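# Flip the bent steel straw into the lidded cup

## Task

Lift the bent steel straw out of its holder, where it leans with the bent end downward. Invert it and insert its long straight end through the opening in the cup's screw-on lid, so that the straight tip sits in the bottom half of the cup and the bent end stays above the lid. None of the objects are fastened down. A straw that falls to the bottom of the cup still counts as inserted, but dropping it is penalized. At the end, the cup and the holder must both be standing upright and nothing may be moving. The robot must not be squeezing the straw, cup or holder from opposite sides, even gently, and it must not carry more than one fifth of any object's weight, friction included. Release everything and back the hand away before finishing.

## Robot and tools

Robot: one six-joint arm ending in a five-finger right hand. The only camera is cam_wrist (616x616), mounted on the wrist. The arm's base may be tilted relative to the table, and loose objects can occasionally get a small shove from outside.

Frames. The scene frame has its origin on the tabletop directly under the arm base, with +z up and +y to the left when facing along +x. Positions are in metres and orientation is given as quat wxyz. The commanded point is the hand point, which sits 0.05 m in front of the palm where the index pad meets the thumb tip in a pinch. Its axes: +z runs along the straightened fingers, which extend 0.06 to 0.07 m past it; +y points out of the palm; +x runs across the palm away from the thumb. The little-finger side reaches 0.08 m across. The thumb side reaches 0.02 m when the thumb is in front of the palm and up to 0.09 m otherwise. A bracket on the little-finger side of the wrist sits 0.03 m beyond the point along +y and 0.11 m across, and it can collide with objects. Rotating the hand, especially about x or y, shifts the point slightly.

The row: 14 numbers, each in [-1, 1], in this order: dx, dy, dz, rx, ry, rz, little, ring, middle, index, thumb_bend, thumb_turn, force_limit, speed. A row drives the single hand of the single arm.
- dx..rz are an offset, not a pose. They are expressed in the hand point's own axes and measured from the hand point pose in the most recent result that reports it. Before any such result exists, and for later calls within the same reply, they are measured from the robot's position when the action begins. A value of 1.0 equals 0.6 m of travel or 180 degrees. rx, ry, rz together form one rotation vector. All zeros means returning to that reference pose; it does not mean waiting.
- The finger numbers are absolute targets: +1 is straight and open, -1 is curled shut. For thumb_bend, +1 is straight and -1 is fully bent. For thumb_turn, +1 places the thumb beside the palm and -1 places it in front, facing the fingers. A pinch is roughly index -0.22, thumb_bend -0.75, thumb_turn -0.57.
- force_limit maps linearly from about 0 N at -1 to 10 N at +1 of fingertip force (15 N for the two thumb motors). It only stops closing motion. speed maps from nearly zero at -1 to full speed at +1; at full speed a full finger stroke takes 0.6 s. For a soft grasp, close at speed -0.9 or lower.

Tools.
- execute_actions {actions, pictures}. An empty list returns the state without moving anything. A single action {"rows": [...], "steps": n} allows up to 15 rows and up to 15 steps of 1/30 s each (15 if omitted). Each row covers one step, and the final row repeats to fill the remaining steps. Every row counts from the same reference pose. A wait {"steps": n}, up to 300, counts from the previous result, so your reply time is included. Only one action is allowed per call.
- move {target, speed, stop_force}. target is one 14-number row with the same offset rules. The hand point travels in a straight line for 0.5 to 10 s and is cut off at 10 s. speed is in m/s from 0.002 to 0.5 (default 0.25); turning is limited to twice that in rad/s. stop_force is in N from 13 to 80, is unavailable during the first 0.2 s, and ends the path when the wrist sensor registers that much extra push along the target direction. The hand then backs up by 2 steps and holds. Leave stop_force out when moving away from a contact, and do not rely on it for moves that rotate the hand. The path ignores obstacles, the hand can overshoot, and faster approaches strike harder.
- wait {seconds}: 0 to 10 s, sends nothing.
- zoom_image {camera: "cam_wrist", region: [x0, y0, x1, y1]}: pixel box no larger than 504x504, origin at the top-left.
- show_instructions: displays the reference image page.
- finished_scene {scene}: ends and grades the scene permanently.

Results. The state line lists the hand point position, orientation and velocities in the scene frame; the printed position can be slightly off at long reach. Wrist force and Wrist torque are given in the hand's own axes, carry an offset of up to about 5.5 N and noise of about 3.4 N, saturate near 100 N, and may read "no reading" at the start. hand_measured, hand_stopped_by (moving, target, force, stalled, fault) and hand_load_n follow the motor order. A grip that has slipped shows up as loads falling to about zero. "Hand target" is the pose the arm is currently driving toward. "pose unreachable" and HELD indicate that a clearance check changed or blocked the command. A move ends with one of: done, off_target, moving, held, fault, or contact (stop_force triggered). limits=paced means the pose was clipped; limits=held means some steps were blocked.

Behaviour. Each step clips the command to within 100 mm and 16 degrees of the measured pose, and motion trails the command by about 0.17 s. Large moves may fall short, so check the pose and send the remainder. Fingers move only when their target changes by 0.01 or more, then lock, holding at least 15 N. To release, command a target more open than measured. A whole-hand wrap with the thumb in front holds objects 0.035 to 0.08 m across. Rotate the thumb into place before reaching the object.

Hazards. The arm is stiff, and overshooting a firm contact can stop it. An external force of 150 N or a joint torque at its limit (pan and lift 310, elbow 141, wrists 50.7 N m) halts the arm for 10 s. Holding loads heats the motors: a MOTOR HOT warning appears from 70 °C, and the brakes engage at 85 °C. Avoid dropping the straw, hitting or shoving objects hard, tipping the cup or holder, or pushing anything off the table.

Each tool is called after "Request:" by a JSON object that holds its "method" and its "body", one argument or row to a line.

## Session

Request:
{"method": "execute_actions", "body": {
  "actions": []
}}

Scene clock: 0.00 s of 5600.00 s.
end_effector_position=(+0.4710, -0.0115, +0.3213) hand_measured=(+1.000, +1.000, +1.000, +1.000, +1.000, +1.000) hand_load_n=(+0.0, +0.0, +0.0, +0.0, +0.0, +0.0) hand_stopped_by=(target, target, target, target, target, target) hand_force_limit=0.00 hand_speed=-0.80 end_effector_quat_wxyz=(+0.106, +0.482, +0.870, -0.014) end_effector_velocity=(-0.000, -0.000, -0.000) end_effector_angular_velocity=(+0.000, +0.000, -0.000)
Joint positions: [-0.434 -1.718  2.149  0.925  1.607 -1.027]
Joint velocities: [-0.  0.  0. -0.  0. -0.]
Wrist force (N, on the end effector, along its own x y z axes, offset not removed): no reading
Wrist torque (N m, same axes, about the end effector's origin, offset not removed): no reading
Hand target: +0.471, -0.011, +0.321; +0.106, +0.482, +0.870, -0.014

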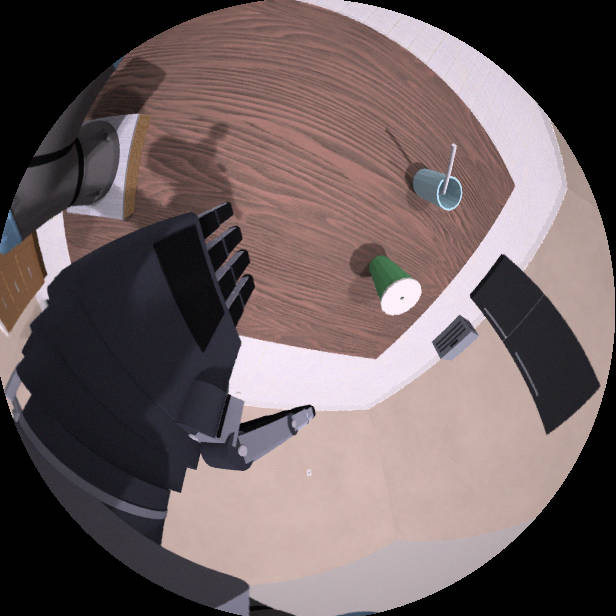

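Request:
{"method": "move", "body": {
  "target": [-0.175,0.633,0.068,-0.009,0.07,-0.321,1,1,1,0.7,-0.75,-0.57,0,0],
  "speed": 0.35
}}

Scene clock: 8.00 s of 5600.00 s.
end_effector_position=(+0.8511, +0.0990, +0.3314) hand_measured=(+1.000, +1.000, +1.000, +0.700, -0.750, -0.570) hand_load_n=(+0.0, +0.0, +0.0, +0.0, +0.0, +0.0) hand_stopped_by=(target, target, target, target, target, target) hand_force_limit=0.00 hand_speed=0.00 end_effector_quat_wxyz=(+0.001, -0.000, +1.000, -0.001) end_effector_velocity=(+0.002, +0.000, +0.001) end_effector_angular_velocity=(-0.000, +0.001, +0.004)
Joint positions: [-0.137 -0.939  1.156  1.348  1.573 -1.737]
Joint velocities: [ 0.001  0.004 -0.008  0.005  0.001 -0.003]
Wrist force (N, on the end effector, along its own x y z axes, offset not removed): [-0.8 0.5 -0.6]
Wrist torque (N m, same axes, about the end effector's origin, offset not removed): [0.33 0.06 -0.21]
Hand target: +0.851, +0.099, +0.331; +0.000, -0.001, +1.000, -0.001
Off the commanded pose: 0.000 m, 0 deg.
After step 90, 2.87 s passed at rest.
move: done

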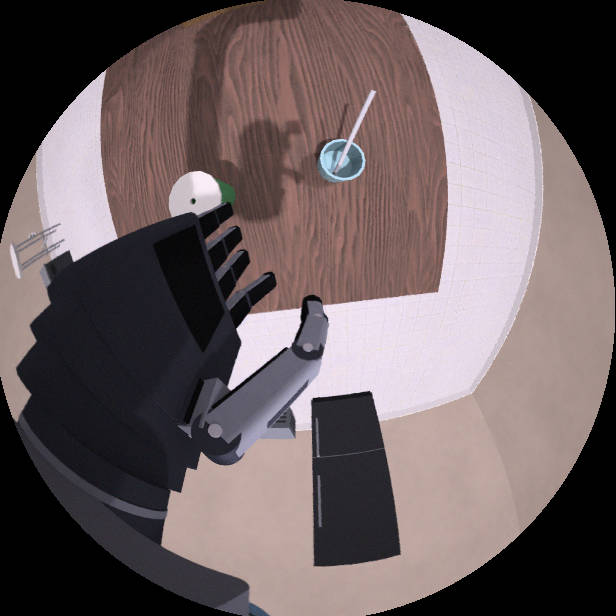

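Request:
{"method": "move", "body": {
  "target": [0.217,0.15,0.15,-0.19,-0.037,-0.86,1,1,1,0.7,-0.75,-0.57,0,0],
  "speed": 0.4
}}

Scene clock: 49.30 s of 5600.00 s.
end_effector_position=(+0.7212, +0.1889, +0.2411) hand_measured=(+1.000, +1.000, +1.000, +0.700, -0.750, -0.570) hand_load_n=(+0.0, +0.0, +0.0, +0.0, +0.0, +0.0) hand_stopped_by=(target, target, target, target, target, target) hand_force_limit=0.00 hand_speed=0.00 end_effector_quat_wxyz=(-0.040, +0.959, -0.185, -0.211) end_effector_velocity=(-0.001, +0.000, +0.000) end_effector_angular_velocity=(+0.003, -0.001, +0.009)
Joint positions: [ 0.051 -0.731  1.113  1.587  1.407 -4.343]
Joint velocities: [ 0.001 -0.001  0.002 -0.     0.001 -0.008]
Wrist force (N, on the end effector, along its own x y z axes, offset not removed): [-1.6 1.7 -1.2]
Wrist torque (N m, same axes, about the end effector's origin, offset not removed): [0.48 0.09 -0.15]
Hand target: +0.721, +0.189, +0.241; -0.041, +0.959, -0.185, -0.211
Off the commanded pose: 0.000 m, 0 deg.
After step 90, 34.27 s passed at rest.
move: done

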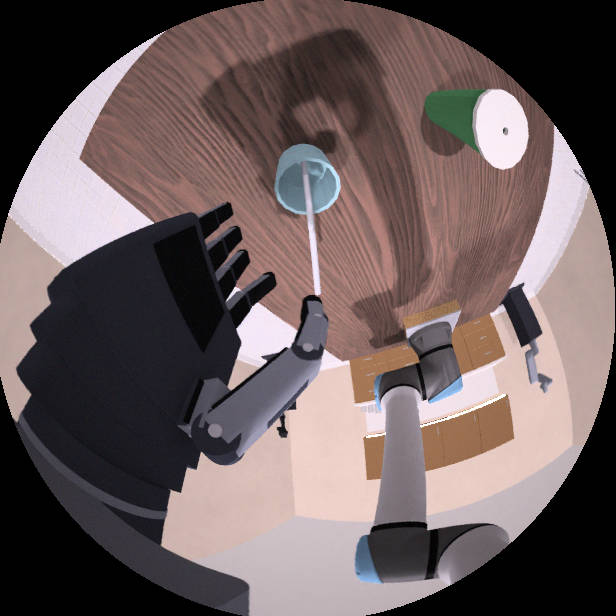

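Request:
{"method": "move", "body": {
  "target": [0.05,0.013,0.13,0,0,0.028,1,1,1,0.7,-0.75,-0.57,0,0],
  "speed": 0.1
}}

Scene clock: 56.53 s of 5600.00 s.
end_effector_position=(+0.7131, +0.1837, +0.1578) hand_measured=(+1.000, +1.000, +1.000, +0.700, -0.750, -0.570) hand_load_n=(+0.0, +0.0, +0.0, +0.0, +0.0, +0.0) hand_stopped_by=(target, target, target, target, target, target) hand_force_limit=0.00 hand_speed=0.00 end_effector_quat_wxyz=(-0.031, +0.950, -0.227, -0.213) end_effector_velocity=(+0.000, -0.000, -0.003) end_effector_angular_velocity=(-0.001, +0.001, -0.002)
Joint positions: [ 0.04  -0.676  1.175  1.473  1.411 -4.265]
Joint velocities: [-0.     0.003  0.    -0.002  0.     0.002]
Wrist force (N, on the end effector, along its own x y z axes, offset not removed): [-0.9 -2.4 -1.9]
Wrist torque (N m, same axes, about the end effector's origin, offset not removed): [-0.13 0.09 -0.30]
Hand target: +0.713, +0.184, +0.158; -0.031, +0.950, -0.227, -0.213
Off the commanded pose: 0.000 m, 0 deg.
After step 90, 2.93 s passed at rest.
move: done

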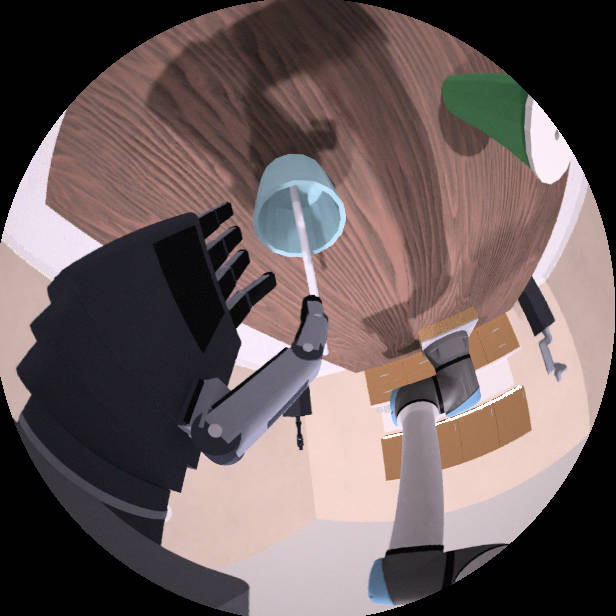

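Request:
{"method": "move", "body": {
  "target": [0,-0.003,0.055,0,0,0,1,1,1,0.7,-0.75,-0.57,0,0],
  "speed": 0.04
}}

Request:
{"method": "move", "body": {
  "target": [0,0,0,0,0,0,1,1,1,0.05,-0.75,-0.57,0,-0.5]
}}

Request:
{"method": "zoom_image", "body": {
  "camera": "cam_wrist",
  "region": [200,180,420,400]
}}

Scene clock: 64.53 s of 5600.00 s.
end_effector_position=(+0.7011, +0.1905, +0.1280) hand_measured=(+1.000, +1.000, +1.000, +0.700, -0.750, -0.570) hand_load_n=(+0.0, +0.0, +0.0, +0.0, +0.0, +0.0) hand_stopped_by=(target, target, target, target, target, target) hand_force_limit=0.00 hand_speed=0.00 end_effector_quat_wxyz=(-0.031, +0.950, -0.227, -0.213) end_effector_velocity=(-0.000, +0.001, -0.002) end_effector_angular_velocity=(-0.000, -0.001, +0.000)
Joint positions: [ 0.048 -0.666  1.214  1.422  1.408 -4.258]
Joint velocities: [ 0.001  0.     0.002 -0.003 -0.     0.001]
Wrist force (N, on the end effector, along its own x y z axes, offset not removed): [-0.6 -0.9 -0.3]
Wrist torque (N m, same axes, about the end effector's origin, offset not removed): [0.03 -0.01 -0.26]
Hand target: +0.701, +0.191, +0.128; -0.031, +0.950, -0.227, -0.213
Off the commanded pose: 0.000 m, 0 deg.
After step 90, 3.83 s passed at rest.
move: done

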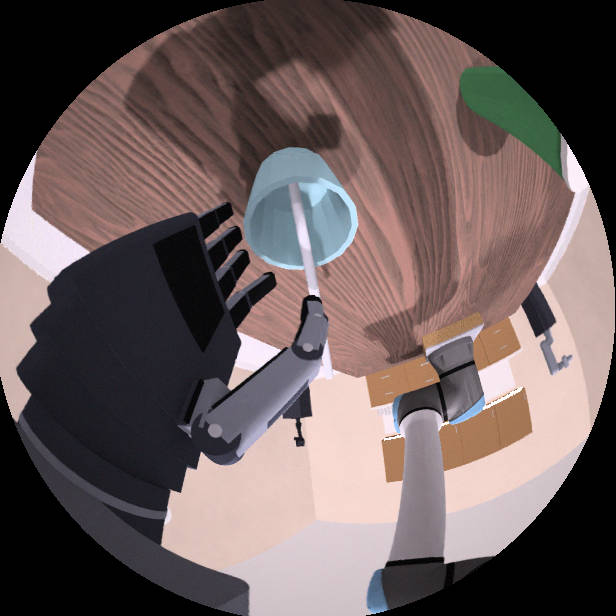

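Scene clock: 65.60 s of 5600.00 s.
end_effector_position=(+0.7011, +0.1905, +0.1280) hand_measured=(+1.000, +1.000, +1.000, +0.050, -0.750, -0.570) hand_load_n=(+0.0, +0.0, +0.0, +0.0, +0.0, +0.0) hand_stopped_by=(target, target, target, target, target, target) hand_force_limit=0.00 hand_speed=-0.50 end_effector_quat_wxyz=(-0.031, +0.950, -0.227, -0.213) end_effector_velocity=(+0.000, -0.000, -0.000) end_effector_angular_velocity=(-0.000, -0.000, -0.001)
Joint positions: [ 0.048 -0.666  1.214  1.422  1.408 -4.258]
Joint velocities: [-0.001  0.    -0.001  0.     0.     0.   ]
Wrist force (N, on the end effector, along its own x y z axes, offset not removed): [-1.9 0.9 -1.6]
Wrist torque (N m, same axes, about the end effector's origin, offset not removed): [0.35 0.21 -0.31]
Hand target: +0.701, +0.190, +0.128; -0.031, +0.950, -0.227, -0.213
Off the commanded pose: 0.000 m, 0 deg.
move: done

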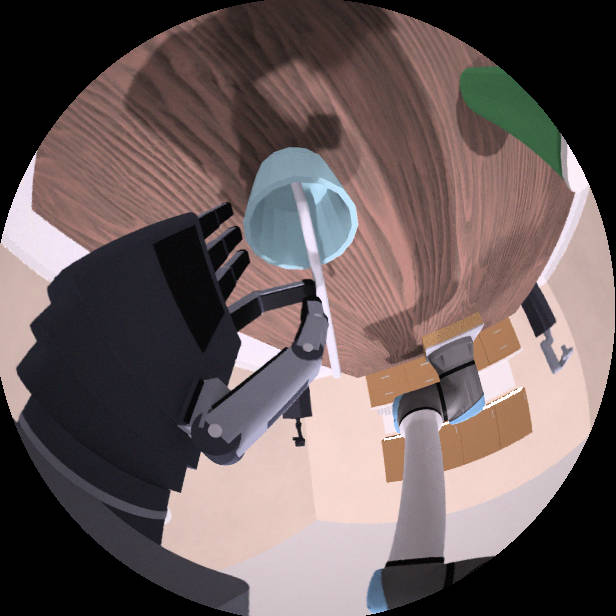

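Region (200, 180, 420, 400) of cam_wrist's 616x616 image, scaled by 2.291, with more detail than that image has.

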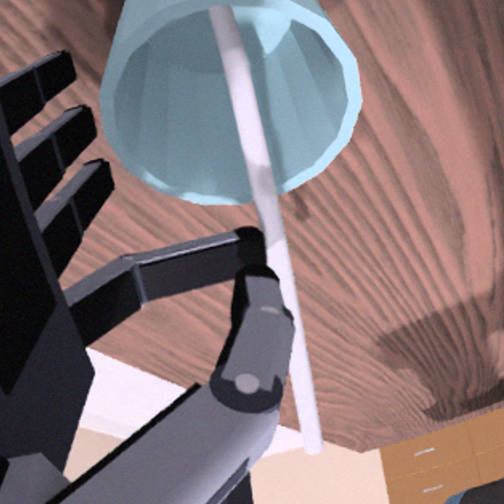

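Request:
{"method": "move", "body": {
  "target": [0,0,0,0,0,0,1,1,1,0.5,-0.75,-0.57,0,0]
}}

Request:
{"method": "move", "body": {
  "target": [0,0.012,0.023,0,0,0,1,1,1,0.5,-0.75,-0.57,0,0],
  "speed": 0.03
}}

Request:
{"method": "move", "body": {
  "target": [0,0,0,0,0,0,1,1,1,0.05,-0.75,-0.57,0,-0.5]
}}

Request:
{"method": "zoom_image", "body": {
  "camera": "cam_wrist",
  "region": [200,180,420,400]
}}

Scene clock: 78.23 s of 5600.00 s.
end_effector_position=(+0.7011, +0.1905, +0.1280) hand_measured=(+1.000, +1.000, +1.000, +0.500, -0.750, -0.570) hand_load_n=(+0.0, +0.0, +0.0, +0.0, +0.0, +0.0) hand_stopped_by=(target, target, target, target, target, target) hand_force_limit=0.00 hand_speed=0.00 end_effector_quat_wxyz=(-0.031, +0.950, -0.227, -0.213) end_effector_velocity=(+0.000, -0.000, +0.001) end_effector_angular_velocity=(+0.000, -0.002, -0.001)
Joint positions: [ 0.048 -0.666  1.214  1.422  1.408 -4.258]
Joint velocities: [-0.001 -0.002  0.    -0.    -0.    -0.   ]
Wrist force (N, on the end effector, along its own x y z axes, offset not removed): [-1.4 0.6 -0.8]
Wrist torque (N m, same axes, about the end effector's origin, offset not removed): [0.30 0.10 -0.18]
Hand target: +0.701, +0.190, +0.128; -0.031, +0.950, -0.227, -0.213
Off the commanded pose: 0.000 m, 0 deg.
After step 90, 8.93 s passed at rest.
move: done

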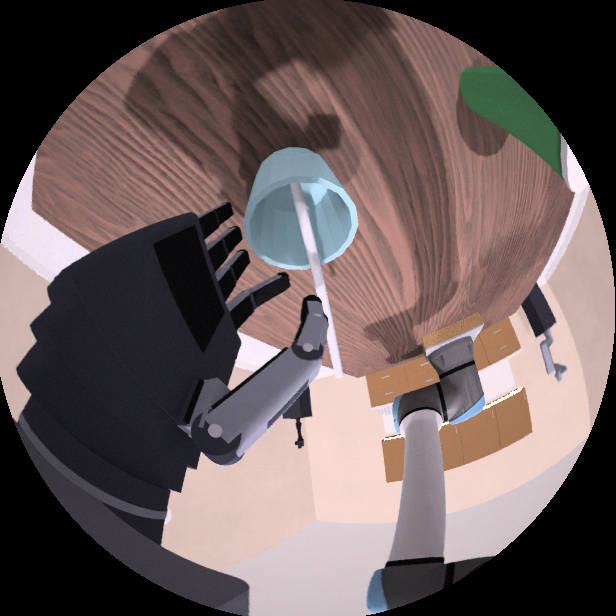

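Scene clock: 79.07 s of 5600.00 s.
end_effector_position=(+0.6926, +0.1863, +0.1158) hand_measured=(+1.000, +1.000, +1.000, +0.500, -0.750, -0.570) hand_load_n=(+0.0, +0.0, +0.0, +0.0, +0.0, +0.0) hand_stopped_by=(target, target, target, target, target, target) hand_force_limit=0.00 hand_speed=0.00 end_effector_quat_wxyz=(-0.031, +0.950, -0.227, -0.213) end_effector_velocity=(-0.001, -0.001, -0.001) end_effector_angular_velocity=(-0.000, -0.001, -0.001)
Joint positions: [ 0.043 -0.668  1.244  1.395  1.41  -4.262]
Joint velocities: [-0.001 -0.001  0.004 -0.003  0.    -0.   ]
Wrist force (N, on the end effector, along its own x y z axes, offset not removed): [-1.7 1.0 0.2]
Wrist torque (N m, same axes, about the end effector's origin, offset not removed): [0.26 0.13 -0.22]
Hand target: +0.693, +0.186, +0.116; -0.031, +0.950, -0.227, -0.213
Off the commanded pose: 0.000 m, 0 deg.
move: done

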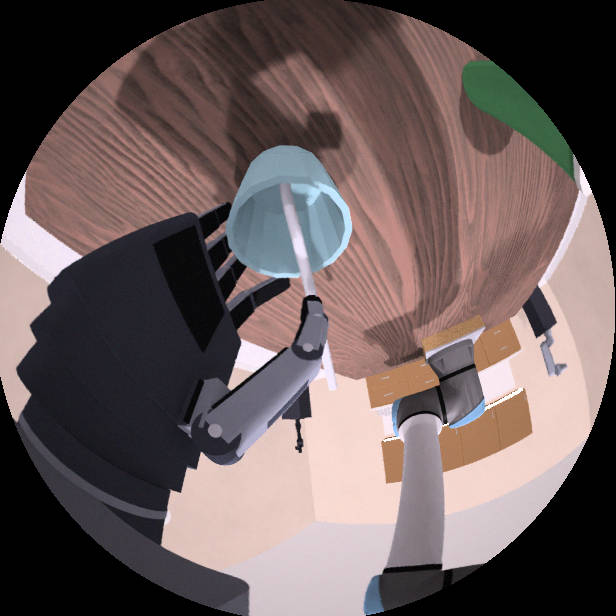

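Scene clock: 79.90 s of 5600.00 s.
end_effector_position=(+0.6926, +0.1862, +0.1158) hand_measured=(+1.000, +1.000, +1.000, +0.050, -0.750, -0.570) hand_load_n=(+0.0, +0.0, +0.0, +0.0, +0.0, +0.0) hand_stopped_by=(target, target, target, target, target, target) hand_force_limit=0.00 hand_speed=-0.50 end_effector_quat_wxyz=(-0.031, +0.950, -0.227, -0.213) end_effector_velocity=(+0.000, -0.000, +0.000) end_effector_angular_velocity=(+0.000, -0.000, -0.001)
Joint positions: [ 0.043 -0.668  1.244  1.395  1.41  -4.262]
Joint velocities: [-0.001  0.    -0.     0.    -0.     0.   ]
Wrist force (N, on the end effector, along its own x y z axes, offset not removed): [-2.0 0.9 -2.6]
Wrist torque (N m, same axes, about the end effector's origin, offset not removed): [0.45 0.21 -0.22]
Hand target: +0.693, +0.186, +0.116; -0.031, +0.950, -0.227, -0.213
Off the commanded pose: 0.000 m, 0 deg.
move: done

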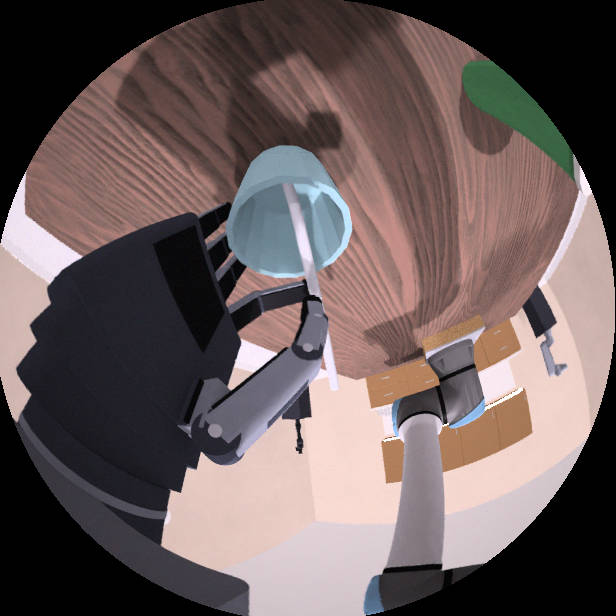

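Region (200, 180, 420, 400) of cam_wrist's 616x616 image, scaled by 2.291, with more detail than that image has.

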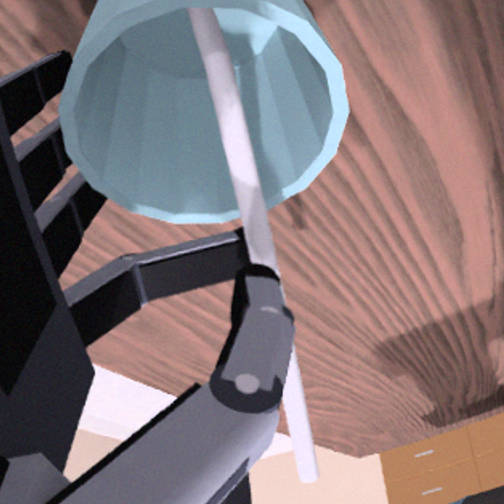

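Request:
{"method": "move", "body": {
  "target": [0,0.003,0.01,0,0,0,1,1,1,-0.4,-0.75,-0.57,0,-0.92],
  "speed": 0.02
}}

Request:
{"method": "zoom_image", "body": {
  "camera": "cam_wrist",
  "region": [200,180,420,400]
}}

Scene clock: 99.77 s of 5600.00 s.
end_effector_position=(+0.6895, +0.1856, +0.1105) hand_measured=(+1.000, +1.000, +1.000, -0.228, -0.750, -0.570) hand_load_n=(+0.0, +0.0, +0.0, +5.0, +0.5, +0.0) hand_stopped_by=(target, target, target, force, target, target) hand_force_limit=0.00 hand_speed=-0.92 end_effector_quat_wxyz=(-0.031, +0.950, -0.227, -0.213) end_effector_velocity=(-0.000, -0.000, -0.001) end_effector_angular_velocity=(-0.000, +0.001, -0.000)
Joint positions: [ 0.042 -0.668  1.255  1.384  1.41  -4.263]
Joint velocities: [-0.     0.001 -0.    -0.     0.     0.   ]
Wrist force (N, on the end effector, along its own x y z axes, offset not removed): [-1.3 0.8 -0.9]
Wrist torque (N m, same axes, about the end effector's origin, offset not removed): [0.37 0.11 -0.18]
Hand target: +0.689, +0.186, +0.110; -0.031, +0.950, -0.227, -0.213
Off the commanded pose: 0.000 m, 0 deg.
After step 90, 14.53 s passed at rest.
move: done

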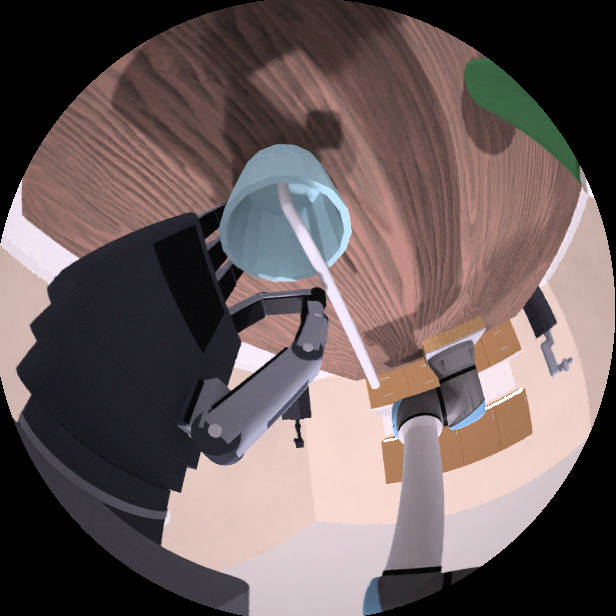

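Region (200, 180, 420, 400) of cam_wrist's 616x616 image, scaled by 2.291, with more detail than that image has.

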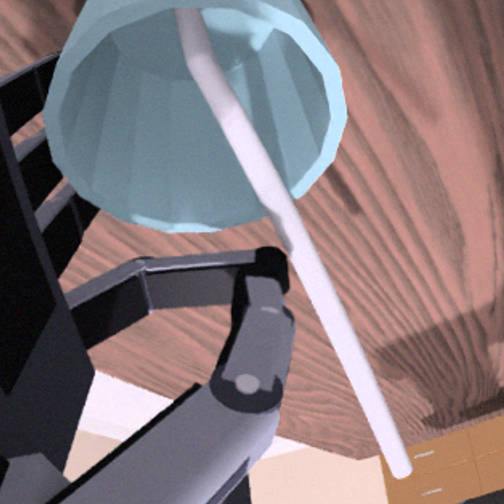

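Request:
{"method": "move", "body": {
  "target": [0,0.01,-0.03,-0.042,0,-0.091,1,1,1,0.6,-0.75,-0.57,0,0],
  "speed": 0.1
}}

Request:
{"method": "move", "body": {
  "target": [0.015,0.025,0.008,0,0,0,1,1,1,0.6,-0.75,-0.57,0,0],
  "speed": 0.04
}}

Scene clock: 111.60 s of 5600.00 s.
end_effector_position=(+0.6939, +0.1774, +0.1270) hand_measured=(+1.000, +1.000, +1.000, +0.600, -0.750, -0.570) hand_load_n=(+0.0, +0.0, +0.0, +0.0, +0.0, +0.0) hand_stopped_by=(target, target, target, target, target, target) hand_force_limit=0.00 hand_speed=0.00 end_effector_quat_wxyz=(+0.001, +0.972, -0.075, -0.221) end_effector_velocity=(+0.000, -0.000, +0.001) end_effector_angular_velocity=(+0.000, -0.000, +0.009)
Joint positions: [ 0.088 -0.668  1.232  1.444  1.515 -4.511]
Joint velocities: [ 0.001 -0.    -0.     0.001  0.003 -0.008]
Wrist force (N, on the end effector, along its own x y z axes, offset not removed): [-1.8 -1.2 1.3]
Wrist torque (N m, same axes, about the end effector's origin, offset not removed): [-0.07 0.18 -0.32]
Hand target: +0.694, +0.177, +0.127; +0.001, +0.972, -0.075, -0.221
Off the commanded pose: 0.000 m, 0 deg.
After step 90, 6.90 s passed at rest.
move: done

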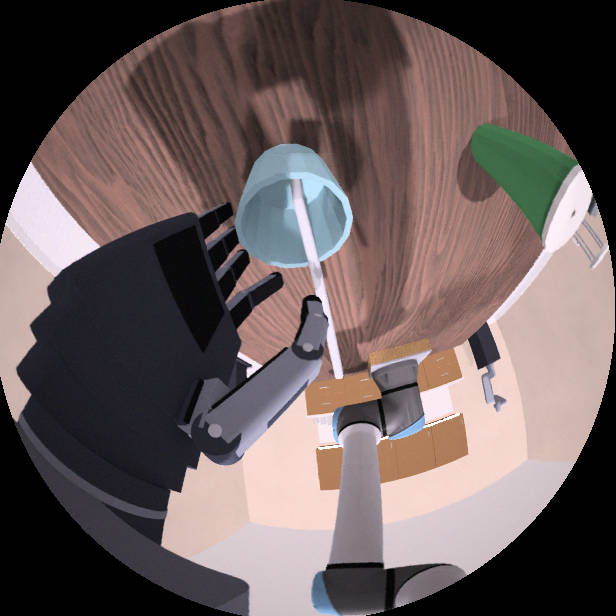

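Scene clock: 112.40 s of 5600.00 s.
end_effector_position=(+0.6976, +0.1616, +0.1194) hand_measured=(+1.000, +1.000, +1.000, +0.600, -0.750, -0.570) hand_load_n=(+0.0, +0.0, +0.0, +0.0, +0.0, +0.0) hand_stopped_by=(target, target, target, target, target, target) hand_force_limit=0.00 hand_speed=0.00 end_effector_quat_wxyz=(+0.001, +0.972, -0.075, -0.221) end_effector_velocity=(+0.001, -0.002, -0.001) end_effector_angular_velocity=(-0.000, -0.001, -0.000)
Joint positions: [ 0.069 -0.661  1.235  1.436  1.523 -4.528]
Joint velocities: [-0.002  0.001 -0.001 -0.001  0.001 -0.002]
Wrist force (N, on the end effector, along its own x y z axes, offset not removed): [-2.7 -0.1 -1.9]
Wrist torque (N m, same axes, about the end effector's origin, offset not removed): [0.48 0.23 -0.36]
Hand target: +0.698, +0.161, +0.119; +0.001, +0.972, -0.075, -0.221
Off the commanded pose: 0.000 m, 0 deg.
move: done

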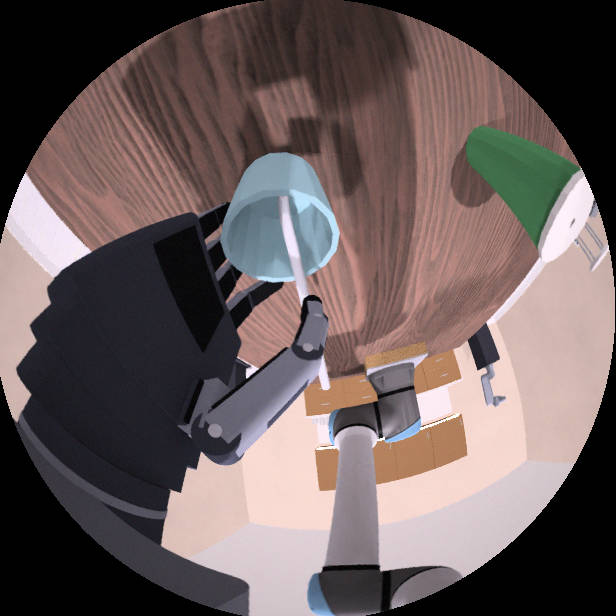

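Request:
{"method": "move", "body": {
  "target": [-0.01,-0.006,0.021,0,0,0,1,1,1,0.6,-0.75,-0.57,0,0],
  "speed": 0.03
}}

Request:
{"method": "move", "body": {
  "target": [0,0,0,0,0,0,1,1,1,0.0,-0.75,-0.57,0,-0.5]
}}

Request:
{"method": "zoom_image", "body": {
  "camera": "cam_wrist",
  "region": [200,180,420,400]
}}

Scene clock: 123.07 s of 5600.00 s.
end_effector_position=(+0.6875, +0.1664, +0.1106) hand_measured=(+1.000, +1.000, +1.000, +0.600, -0.750, -0.570) hand_load_n=(+0.0, +0.0, +0.0, +0.0, +0.0, +0.0) hand_stopped_by=(target, target, target, target, target, target) hand_force_limit=0.00 hand_speed=0.00 end_effector_quat_wxyz=(+0.001, +0.972, -0.075, -0.221) end_effector_velocity=(-0.001, +0.001, -0.001) end_effector_angular_velocity=(+0.000, +0.000, +0.000)
Joint positions: [ 0.076 -0.665  1.262  1.413  1.521 -4.522]
Joint velocities: [ 0.001 -0.     0.004 -0.003 -0.001  0.001]
Wrist force (N, on the end effector, along its own x y z axes, offset not removed): [1.4 -0.5 0.4]
Wrist torque (N m, same axes, about the end effector's origin, offset not removed): [0.09 -0.37 0.01]
Hand target: +0.687, +0.166, +0.110; +0.001, +0.972, -0.075, -0.221
Off the commanded pose: 0.000 m, 0 deg.
After step 90, 6.87 s passed at rest.
move: done

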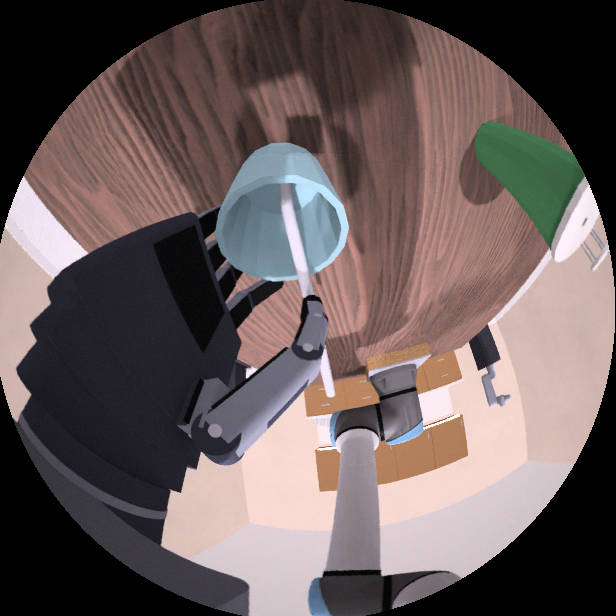

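Scene clock: 124.07 s of 5600.00 s.
end_effector_position=(+0.6874, +0.1664, +0.1106) hand_measured=(+1.000, +1.000, +1.000, +0.000, -0.750, -0.570) hand_load_n=(+0.0, +0.0, +0.0, +0.0, +0.0, +0.0) hand_stopped_by=(target, target, target, target, target, target) hand_force_limit=0.00 hand_speed=-0.50 end_effector_quat_wxyz=(+0.001, +0.972, -0.075, -0.221) end_effector_velocity=(+0.000, +0.000, +0.000) end_effector_angular_velocity=(-0.000, -0.000, +0.000)
Joint positions: [ 0.076 -0.665  1.262  1.413  1.521 -4.522]
Joint velocities: [ 0. -0. -0. -0.  0.  0.]
Wrist force (N, on the end effector, along its own x y z axes, offset not removed): [-1.3 -0.8 -0.4]
Wrist torque (N m, same axes, about the end effector's origin, offset not removed): [0.03 0.12 -0.22]
Hand target: +0.687, +0.166, +0.111; +0.001, +0.972, -0.075, -0.221
Off the commanded pose: 0.000 m, 0 deg.
move: done

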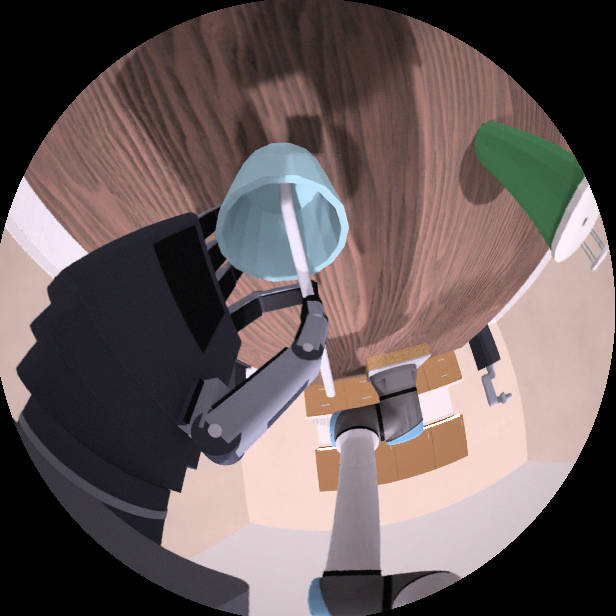

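Region (200, 180, 420, 400) of cam_wrist's 616x616 image, scaled by 2.291, with more detail than that image has.

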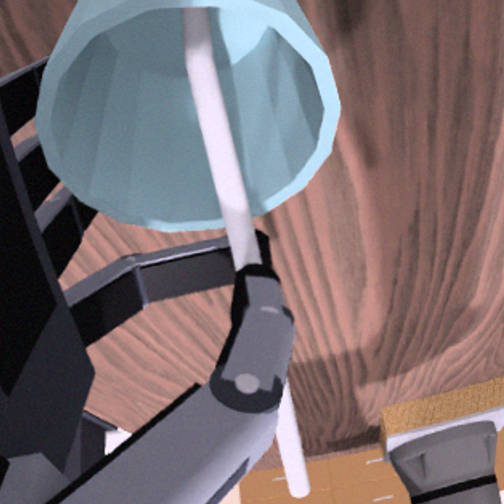

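Request:
{"method": "move", "body": {
  "target": [0,-0.001,0,0,0,0,1,1,1,-0.4,-0.75,-0.57,0,-0.92],
  "speed": 0.02
}}

Scene clock: 130.97 s of 5600.00 s.
end_effector_position=(+0.6875, +0.1670, +0.1106) hand_measured=(+1.000, +1.000, +1.000, -0.082, -0.750, -0.570) hand_load_n=(+0.0, +0.0, +0.0, +5.5, +1.0, +0.5) hand_stopped_by=(target, target, target, force, target, target) hand_force_limit=0.00 hand_speed=-0.92 end_effector_quat_wxyz=(+0.001, +0.972, -0.075, -0.221) end_effector_velocity=(+0.001, -0.000, +0.002) end_effector_angular_velocity=(+0.000, -0.004, -0.000)
Joint positions: [ 0.076 -0.665  1.261  1.413  1.521 -4.521]
Joint velocities: [-0.001 -0.002 -0.002 -0.     0.    -0.   ]
Wrist force (N, on the end effector, along its own x y z axes, offset not removed): [-2.2 0.1 0.4]
Wrist torque (N m, same axes, about the end effector's origin, offset not removed): [0.12 0.02 -0.29]
Hand target: +0.688, +0.167, +0.111; +0.001, +0.972, -0.075, -0.221
Off the commanded pose: 0.000 m, 0 deg.
After step 90, 3.03 s passed at rest.
move: done

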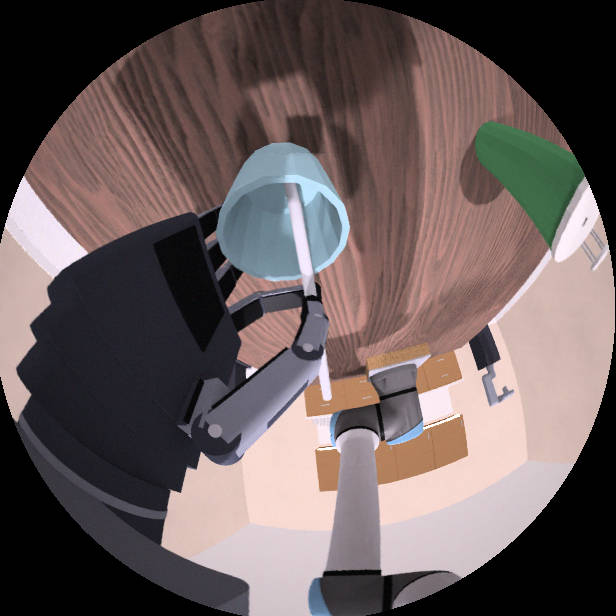

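Request:
{"method": "move", "body": {
  "target": [-0.133,0.004,-0.232,0,0,0,1,1,1,-0.4,-0.75,-0.57,0,-0.92],
  "speed": 0.07
}}

Request:
{"method": "move", "body": {
  "target": [0.178,0.385,-0.125,0.076,0.756,-0.03,1,1,1,-0.4,-0.75,-0.57,0,-0.92],
  "speed": 0.25
}}

Scene clock: 147.90 s of 5600.00 s.
end_effector_position=(+0.6758, +0.1720, +0.2704) hand_measured=(+1.000, +1.000, +1.000, -0.082, -0.750, -0.570) hand_load_n=(+0.0, +0.0, +0.0, +0.0, +0.0, +0.0) hand_stopped_by=(target, target, target, force, target, target) hand_force_limit=0.00 hand_speed=-0.92 end_effector_quat_wxyz=(+0.001, +0.972, -0.075, -0.221) end_effector_velocity=(-0.000, +0.000, +0.002) end_effector_angular_velocity=(+0.000, -0.001, +0.000)
Joint positions: [ 0.083 -0.814  1.226  1.597  1.518 -4.515]
Joint velocities: [ 0.    -0.002 -0.001  0.002 -0.    -0.   ]
Wrist force (N, on the end effector, along its own x y z axes, offset not removed): [-0.3 0.8 -2.6]
Wrist torque (N m, same axes, about the end effector's origin, offset not removed): [0.44 0.02 -0.13]
Hand target: +0.676, +0.172, +0.271; +0.001, +0.972, -0.075, -0.221
Off the commanded pose: 0.000 m, 0 deg.
After step 90, 11.23 s passed at rest.
move: done

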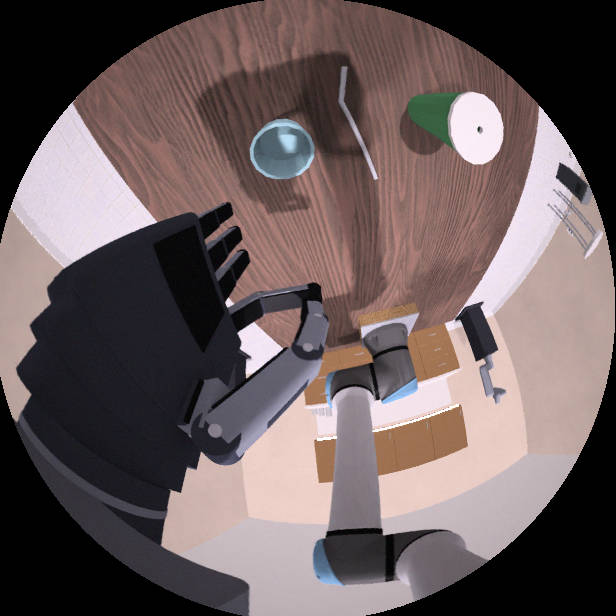

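Scene clock: 153.20 s of 5600.00 s.
end_effector_position=(+0.7691, -0.0747, +0.3007) hand_measured=(+1.000, +1.000, +1.000, -0.082, -0.750, -0.570) hand_load_n=(+0.0, +0.0, +0.0, +0.0, +0.0, +0.0) hand_stopped_by=(target, target, target, force, target, target) hand_force_limit=0.00 hand_speed=-0.92 end_effector_quat_wxyz=(-0.027, +0.565, -0.012, +0.825) end_effector_velocity=(+0.001, -0.000, -0.000) end_effector_angular_velocity=(-0.000, -0.011, +0.001)
Joint positions: [-0.36  -1.367  2.375 -1.411  1.199 -4.505]
Joint velocities: [-0.     0.008  0.001 -0.021  0.     0.005]
Wrist force (N, on the end effector, along its own x y z axes, offset not removed): [-3.0 -0.5 0.6]
Wrist torque (N m, same axes, about the end effector's origin, offset not removed): [0.00 0.32 -0.36]
Hand target: +0.769, -0.075, +0.301; -0.027, +0.564, -0.012, +0.825
Off the commanded pose: 0.001 m, 0 deg.
move: done

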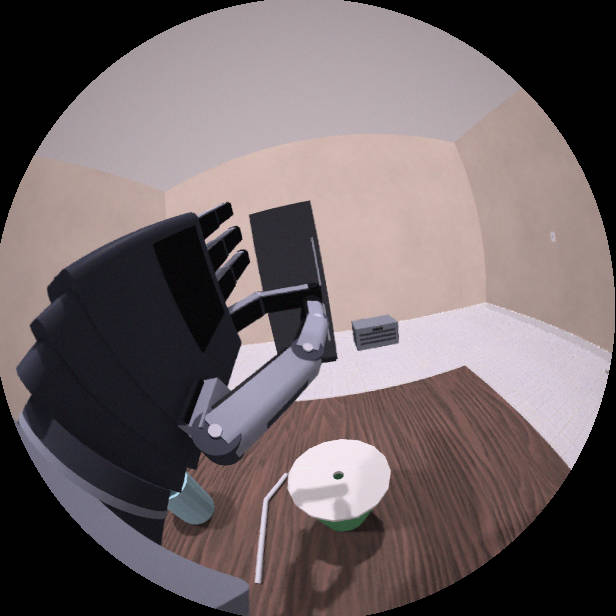

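Request:
{"method": "move", "body": {
  "target": [0,-0.187,-0.26,-0.483,-0.452,0.314,-1,-1,1,-1,0.3,1,0,0],
  "speed": 0.35
}}

Request:
{"method": "move", "body": {
  "target": [0,0,0.22,0,0,0,-1,-1,1,-1,0.3,1,0,0],
  "speed": 0.15
}}

Scene clock: 178.83 s of 5600.00 s.
end_effector_position=(+0.6200, +0.0355, +0.2500) hand_measured=(-1.000, -1.000, +1.000, -0.242, +0.300, +1.000) hand_load_n=(+0.0, +0.0, +0.0, +0.0, +0.0, +0.0) hand_stopped_by=(target, target, target, force, target, target) hand_force_limit=0.00 hand_speed=0.00 end_effector_quat_wxyz=(-0.001, +0.708, -0.706, +0.001) end_effector_velocity=(-0.001, +0.000, -0.000) end_effector_angular_velocity=(+0.008, +0.009, -0.005)
Joint positions: [-0.223 -1.12   1.596  1.088  1.571 -3.396]
Joint velocities: [-0.003  0.003  0.     0.007 -0.005  0.002]
Wrist force (N, on the end effector, along its own x y z axes, offset not removed): [-2.7 0.4 0.4]
Wrist torque (N m, same axes, about the end effector's origin, offset not removed): [0.17 0.27 -0.34]
Hand target: +0.620, +0.036, +0.250; -0.001, +0.708, -0.706, +0.001
Off the commanded pose: 0.000 m, 0 deg.
After step 90, 18.83 s passed at rest.
move: done

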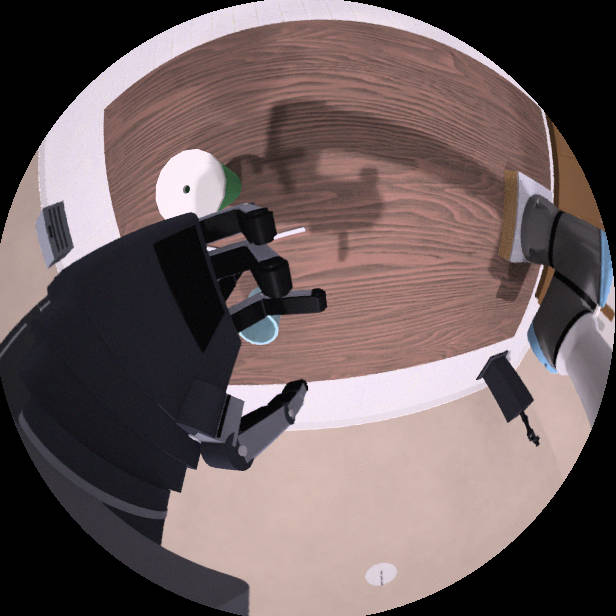

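Scene clock: 180.23 s of 5600.00 s.
end_effector_position=(+0.6204, +0.0355, +0.1180) hand_measured=(-1.000, -1.000, +1.000, -0.242, +0.300, +1.000) hand_load_n=(+0.0, +0.0, +0.0, +0.0, +0.0, +0.0) hand_stopped_by=(target, target, target, force, target, target) hand_force_limit=0.00 hand_speed=0.00 end_effector_quat_wxyz=(-0.001, +0.708, -0.706, +0.001) end_effector_velocity=(+0.000, -0.000, -0.003) end_effector_angular_velocity=(+0.000, +0.001, -0.000)
Joint positions: [-0.223 -1.001  1.678  0.887  1.571 -3.395]
Joint velocities: [-0.     0.004  0.    -0.003  0.     0.   ]
Wrist force (N, on the end effector, along its own x y z axes, offset not removed): [-1.6 -1.5 -2.7]
Wrist torque (N m, same axes, about the end effector's origin, offset not removed): [0.06 0.23 -0.29]
Hand target: +0.620, +0.036, +0.118; -0.001, +0.708, -0.706, +0.001
Off the commanded pose: 0.000 m, 0 deg.
move: done

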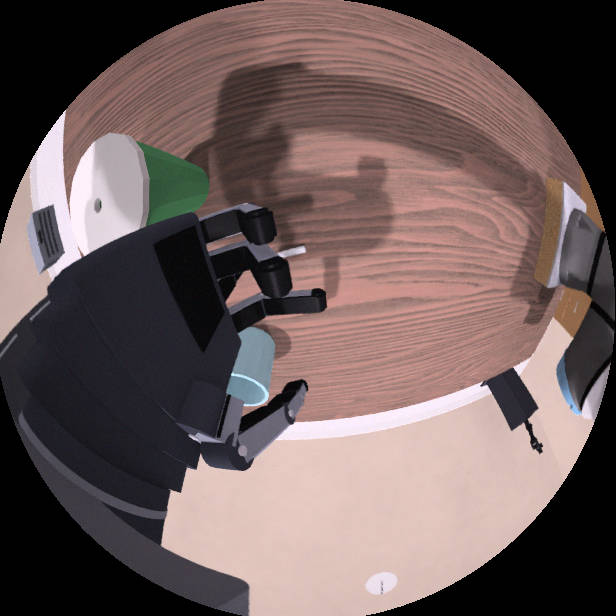

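Request:
{"method": "move", "body": {
  "target": [-0.02,0.083,0.04,0,0,0,1,1,0.8,-0.3,0.3,1,0,0],
  "speed": 0.08
}}

Request:
{"method": "zoom_image", "body": {
  "camera": "cam_wrist",
  "region": [180,180,340,340]
}}

Scene clock: 198.30 s of 5600.00 s.
end_effector_position=(+0.5707, +0.0475, +0.0939) hand_measured=(+1.000, +1.000, +0.800, -0.300, +0.300, +1.000) hand_load_n=(+0.0, +0.0, +0.0, +0.0, +0.0, +0.0) hand_stopped_by=(target, target, target, target, target, target) hand_force_limit=0.00 hand_speed=0.00 end_effector_quat_wxyz=(-0.001, +0.708, -0.706, +0.001) end_effector_velocity=(+0.000, -0.000, -0.000) end_effector_angular_velocity=(-0.000, -0.000, -0.000)
Joint positions: [-0.224 -1.038  1.8    0.802  1.571 -3.397]
Joint velocities: [-0.  0. -0. -0. -0.  0.]
Wrist force (N, on the end effector, along its own x y z axes, offset not removed): [-1.2 0.1 -1.7]
Wrist torque (N m, same axes, about the end effector's origin, offset not removed): [0.32 0.11 -0.14]
Hand target: +0.571, +0.047, +0.094; -0.001, +0.708, -0.706, +0.001
Off the commanded pose: 0.000 m, 0 deg.
After step 90, 13.57 s passed at rest.
move: done

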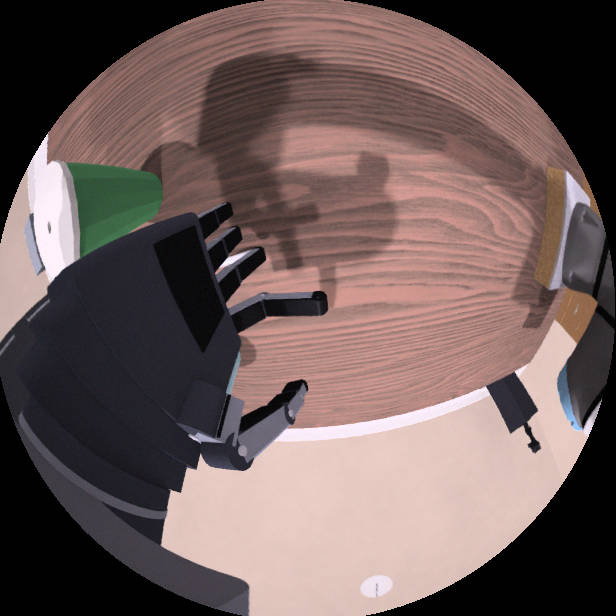

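Region (180, 180, 340, 340) of cam_wrist's 616x616 image, scaled by 3.150, with more detail than that image has.

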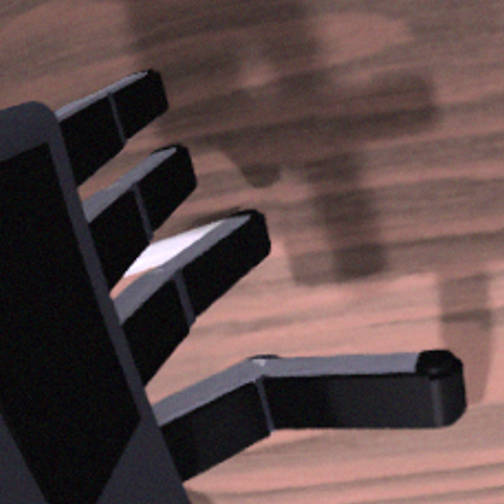

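Request:
{"method": "move", "body": {
  "target": [-0.003,-0.012,0.02,0,0,0,1,1,1,-0.3,0.3,1,0,0.5],
  "speed": 0.02
}}

Request:
{"method": "move", "body": {
  "target": [0,0,0.02,0,0,0,1,1,1,-0.3,0.3,1,0,0.5],
  "speed": 0.004,
  "stop_force": 13
}}

Request:
{"method": "zoom_image", "body": {
  "camera": "cam_wrist",
  "region": [180,180,340,340]
}}

Scene clock: 207.93 s of 5600.00 s.
end_effector_position=(+0.5778, +0.0492, +0.0821) hand_measured=(+1.000, +1.000, +1.000, -0.300, +0.300, +1.000) hand_load_n=(+0.0, +0.0, +0.0, +0.0, +0.0, +0.0) hand_stopped_by=(target, target, target, target, target, target) hand_force_limit=0.00 hand_speed=0.50 end_effector_quat_wxyz=(-0.001, +0.708, -0.706, +0.001) end_effector_velocity=(+0.001, +0.000, -0.002) end_effector_angular_velocity=(-0.000, -0.000, +0.000)
Joint positions: [-0.218 -1.015  1.789  0.791  1.571 -3.391]
Joint velocities: [ 0.001  0.003 -0.002 -0.002  0.     0.001]
Wrist force (N, on the end effector, along its own x y z axes, offset not removed): [-0.7 0.4 -0.7]
Wrist torque (N m, same axes, about the end effector's origin, offset not removed): [0.30 0.00 -0.24]
Hand target: +0.578, +0.049, +0.082; -0.001, +0.708, -0.706, +0.001
Off the commanded pose: 0.000 m, 0 deg.
After step 90, 5.67 s passed at rest.
move: done

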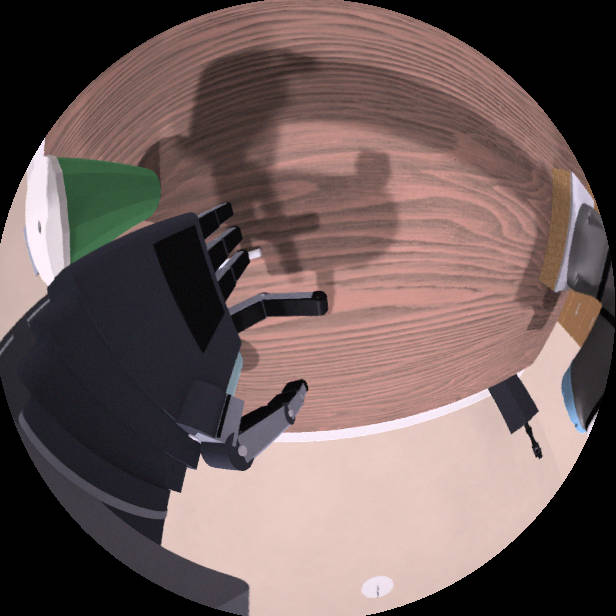

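Scene clock: 209.73 s of 5600.00 s.
end_effector_position=(+0.5778, +0.0493, +0.0763) hand_measured=(+1.000, +1.000, +1.000, -0.300, +0.300, +1.000) hand_load_n=(+0.0, +0.0, -0.5, +0.0, +0.0, +0.0) hand_stopped_by=(target, target, target, target, target, target) hand_force_limit=0.00 hand_speed=0.50 end_effector_quat_wxyz=(-0.001, +0.708, -0.706, +0.001) end_effector_velocity=(-0.000, +0.000, +0.002) end_effector_angular_velocity=(-0.000, +0.000, -0.000)
Joint positions: [-0.218 -1.008  1.79   0.782  1.571 -3.391]
Joint velocities: [-0.    -0.002  0.     0.002  0.     0.   ]
Wrist force (N, on the end effector, along its own x y z axes, offset not removed): [1.0 1.2 -20.3]
Wrist torque (N m, same axes, about the end effector's origin, offset not removed): [1.52 0.16 0.04]
Hand target: +0.578, +0.049, +0.077; -0.001, +0.708, -0.706, +0.001
Off the commanded pose: 0.006 m, 0 deg.
move: contact

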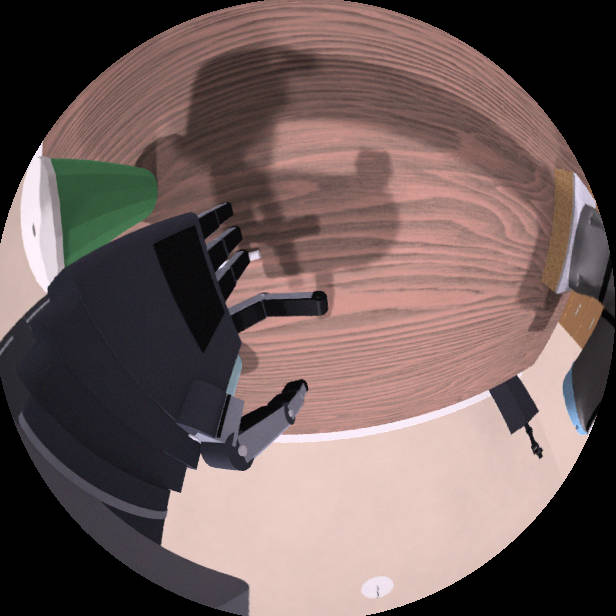

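Region (180, 180, 340, 340) of cam_wrist's 616x616 image, scaled by 3.150, with more detail than that image has.

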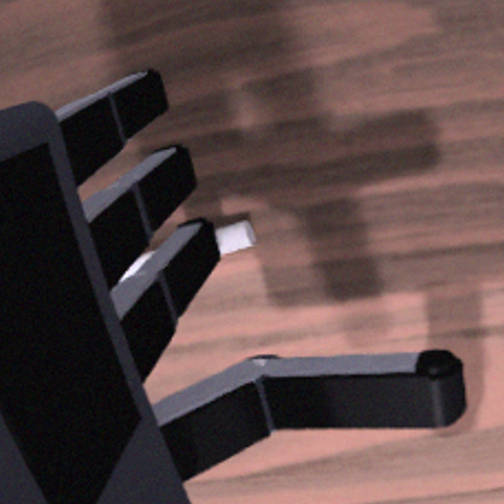

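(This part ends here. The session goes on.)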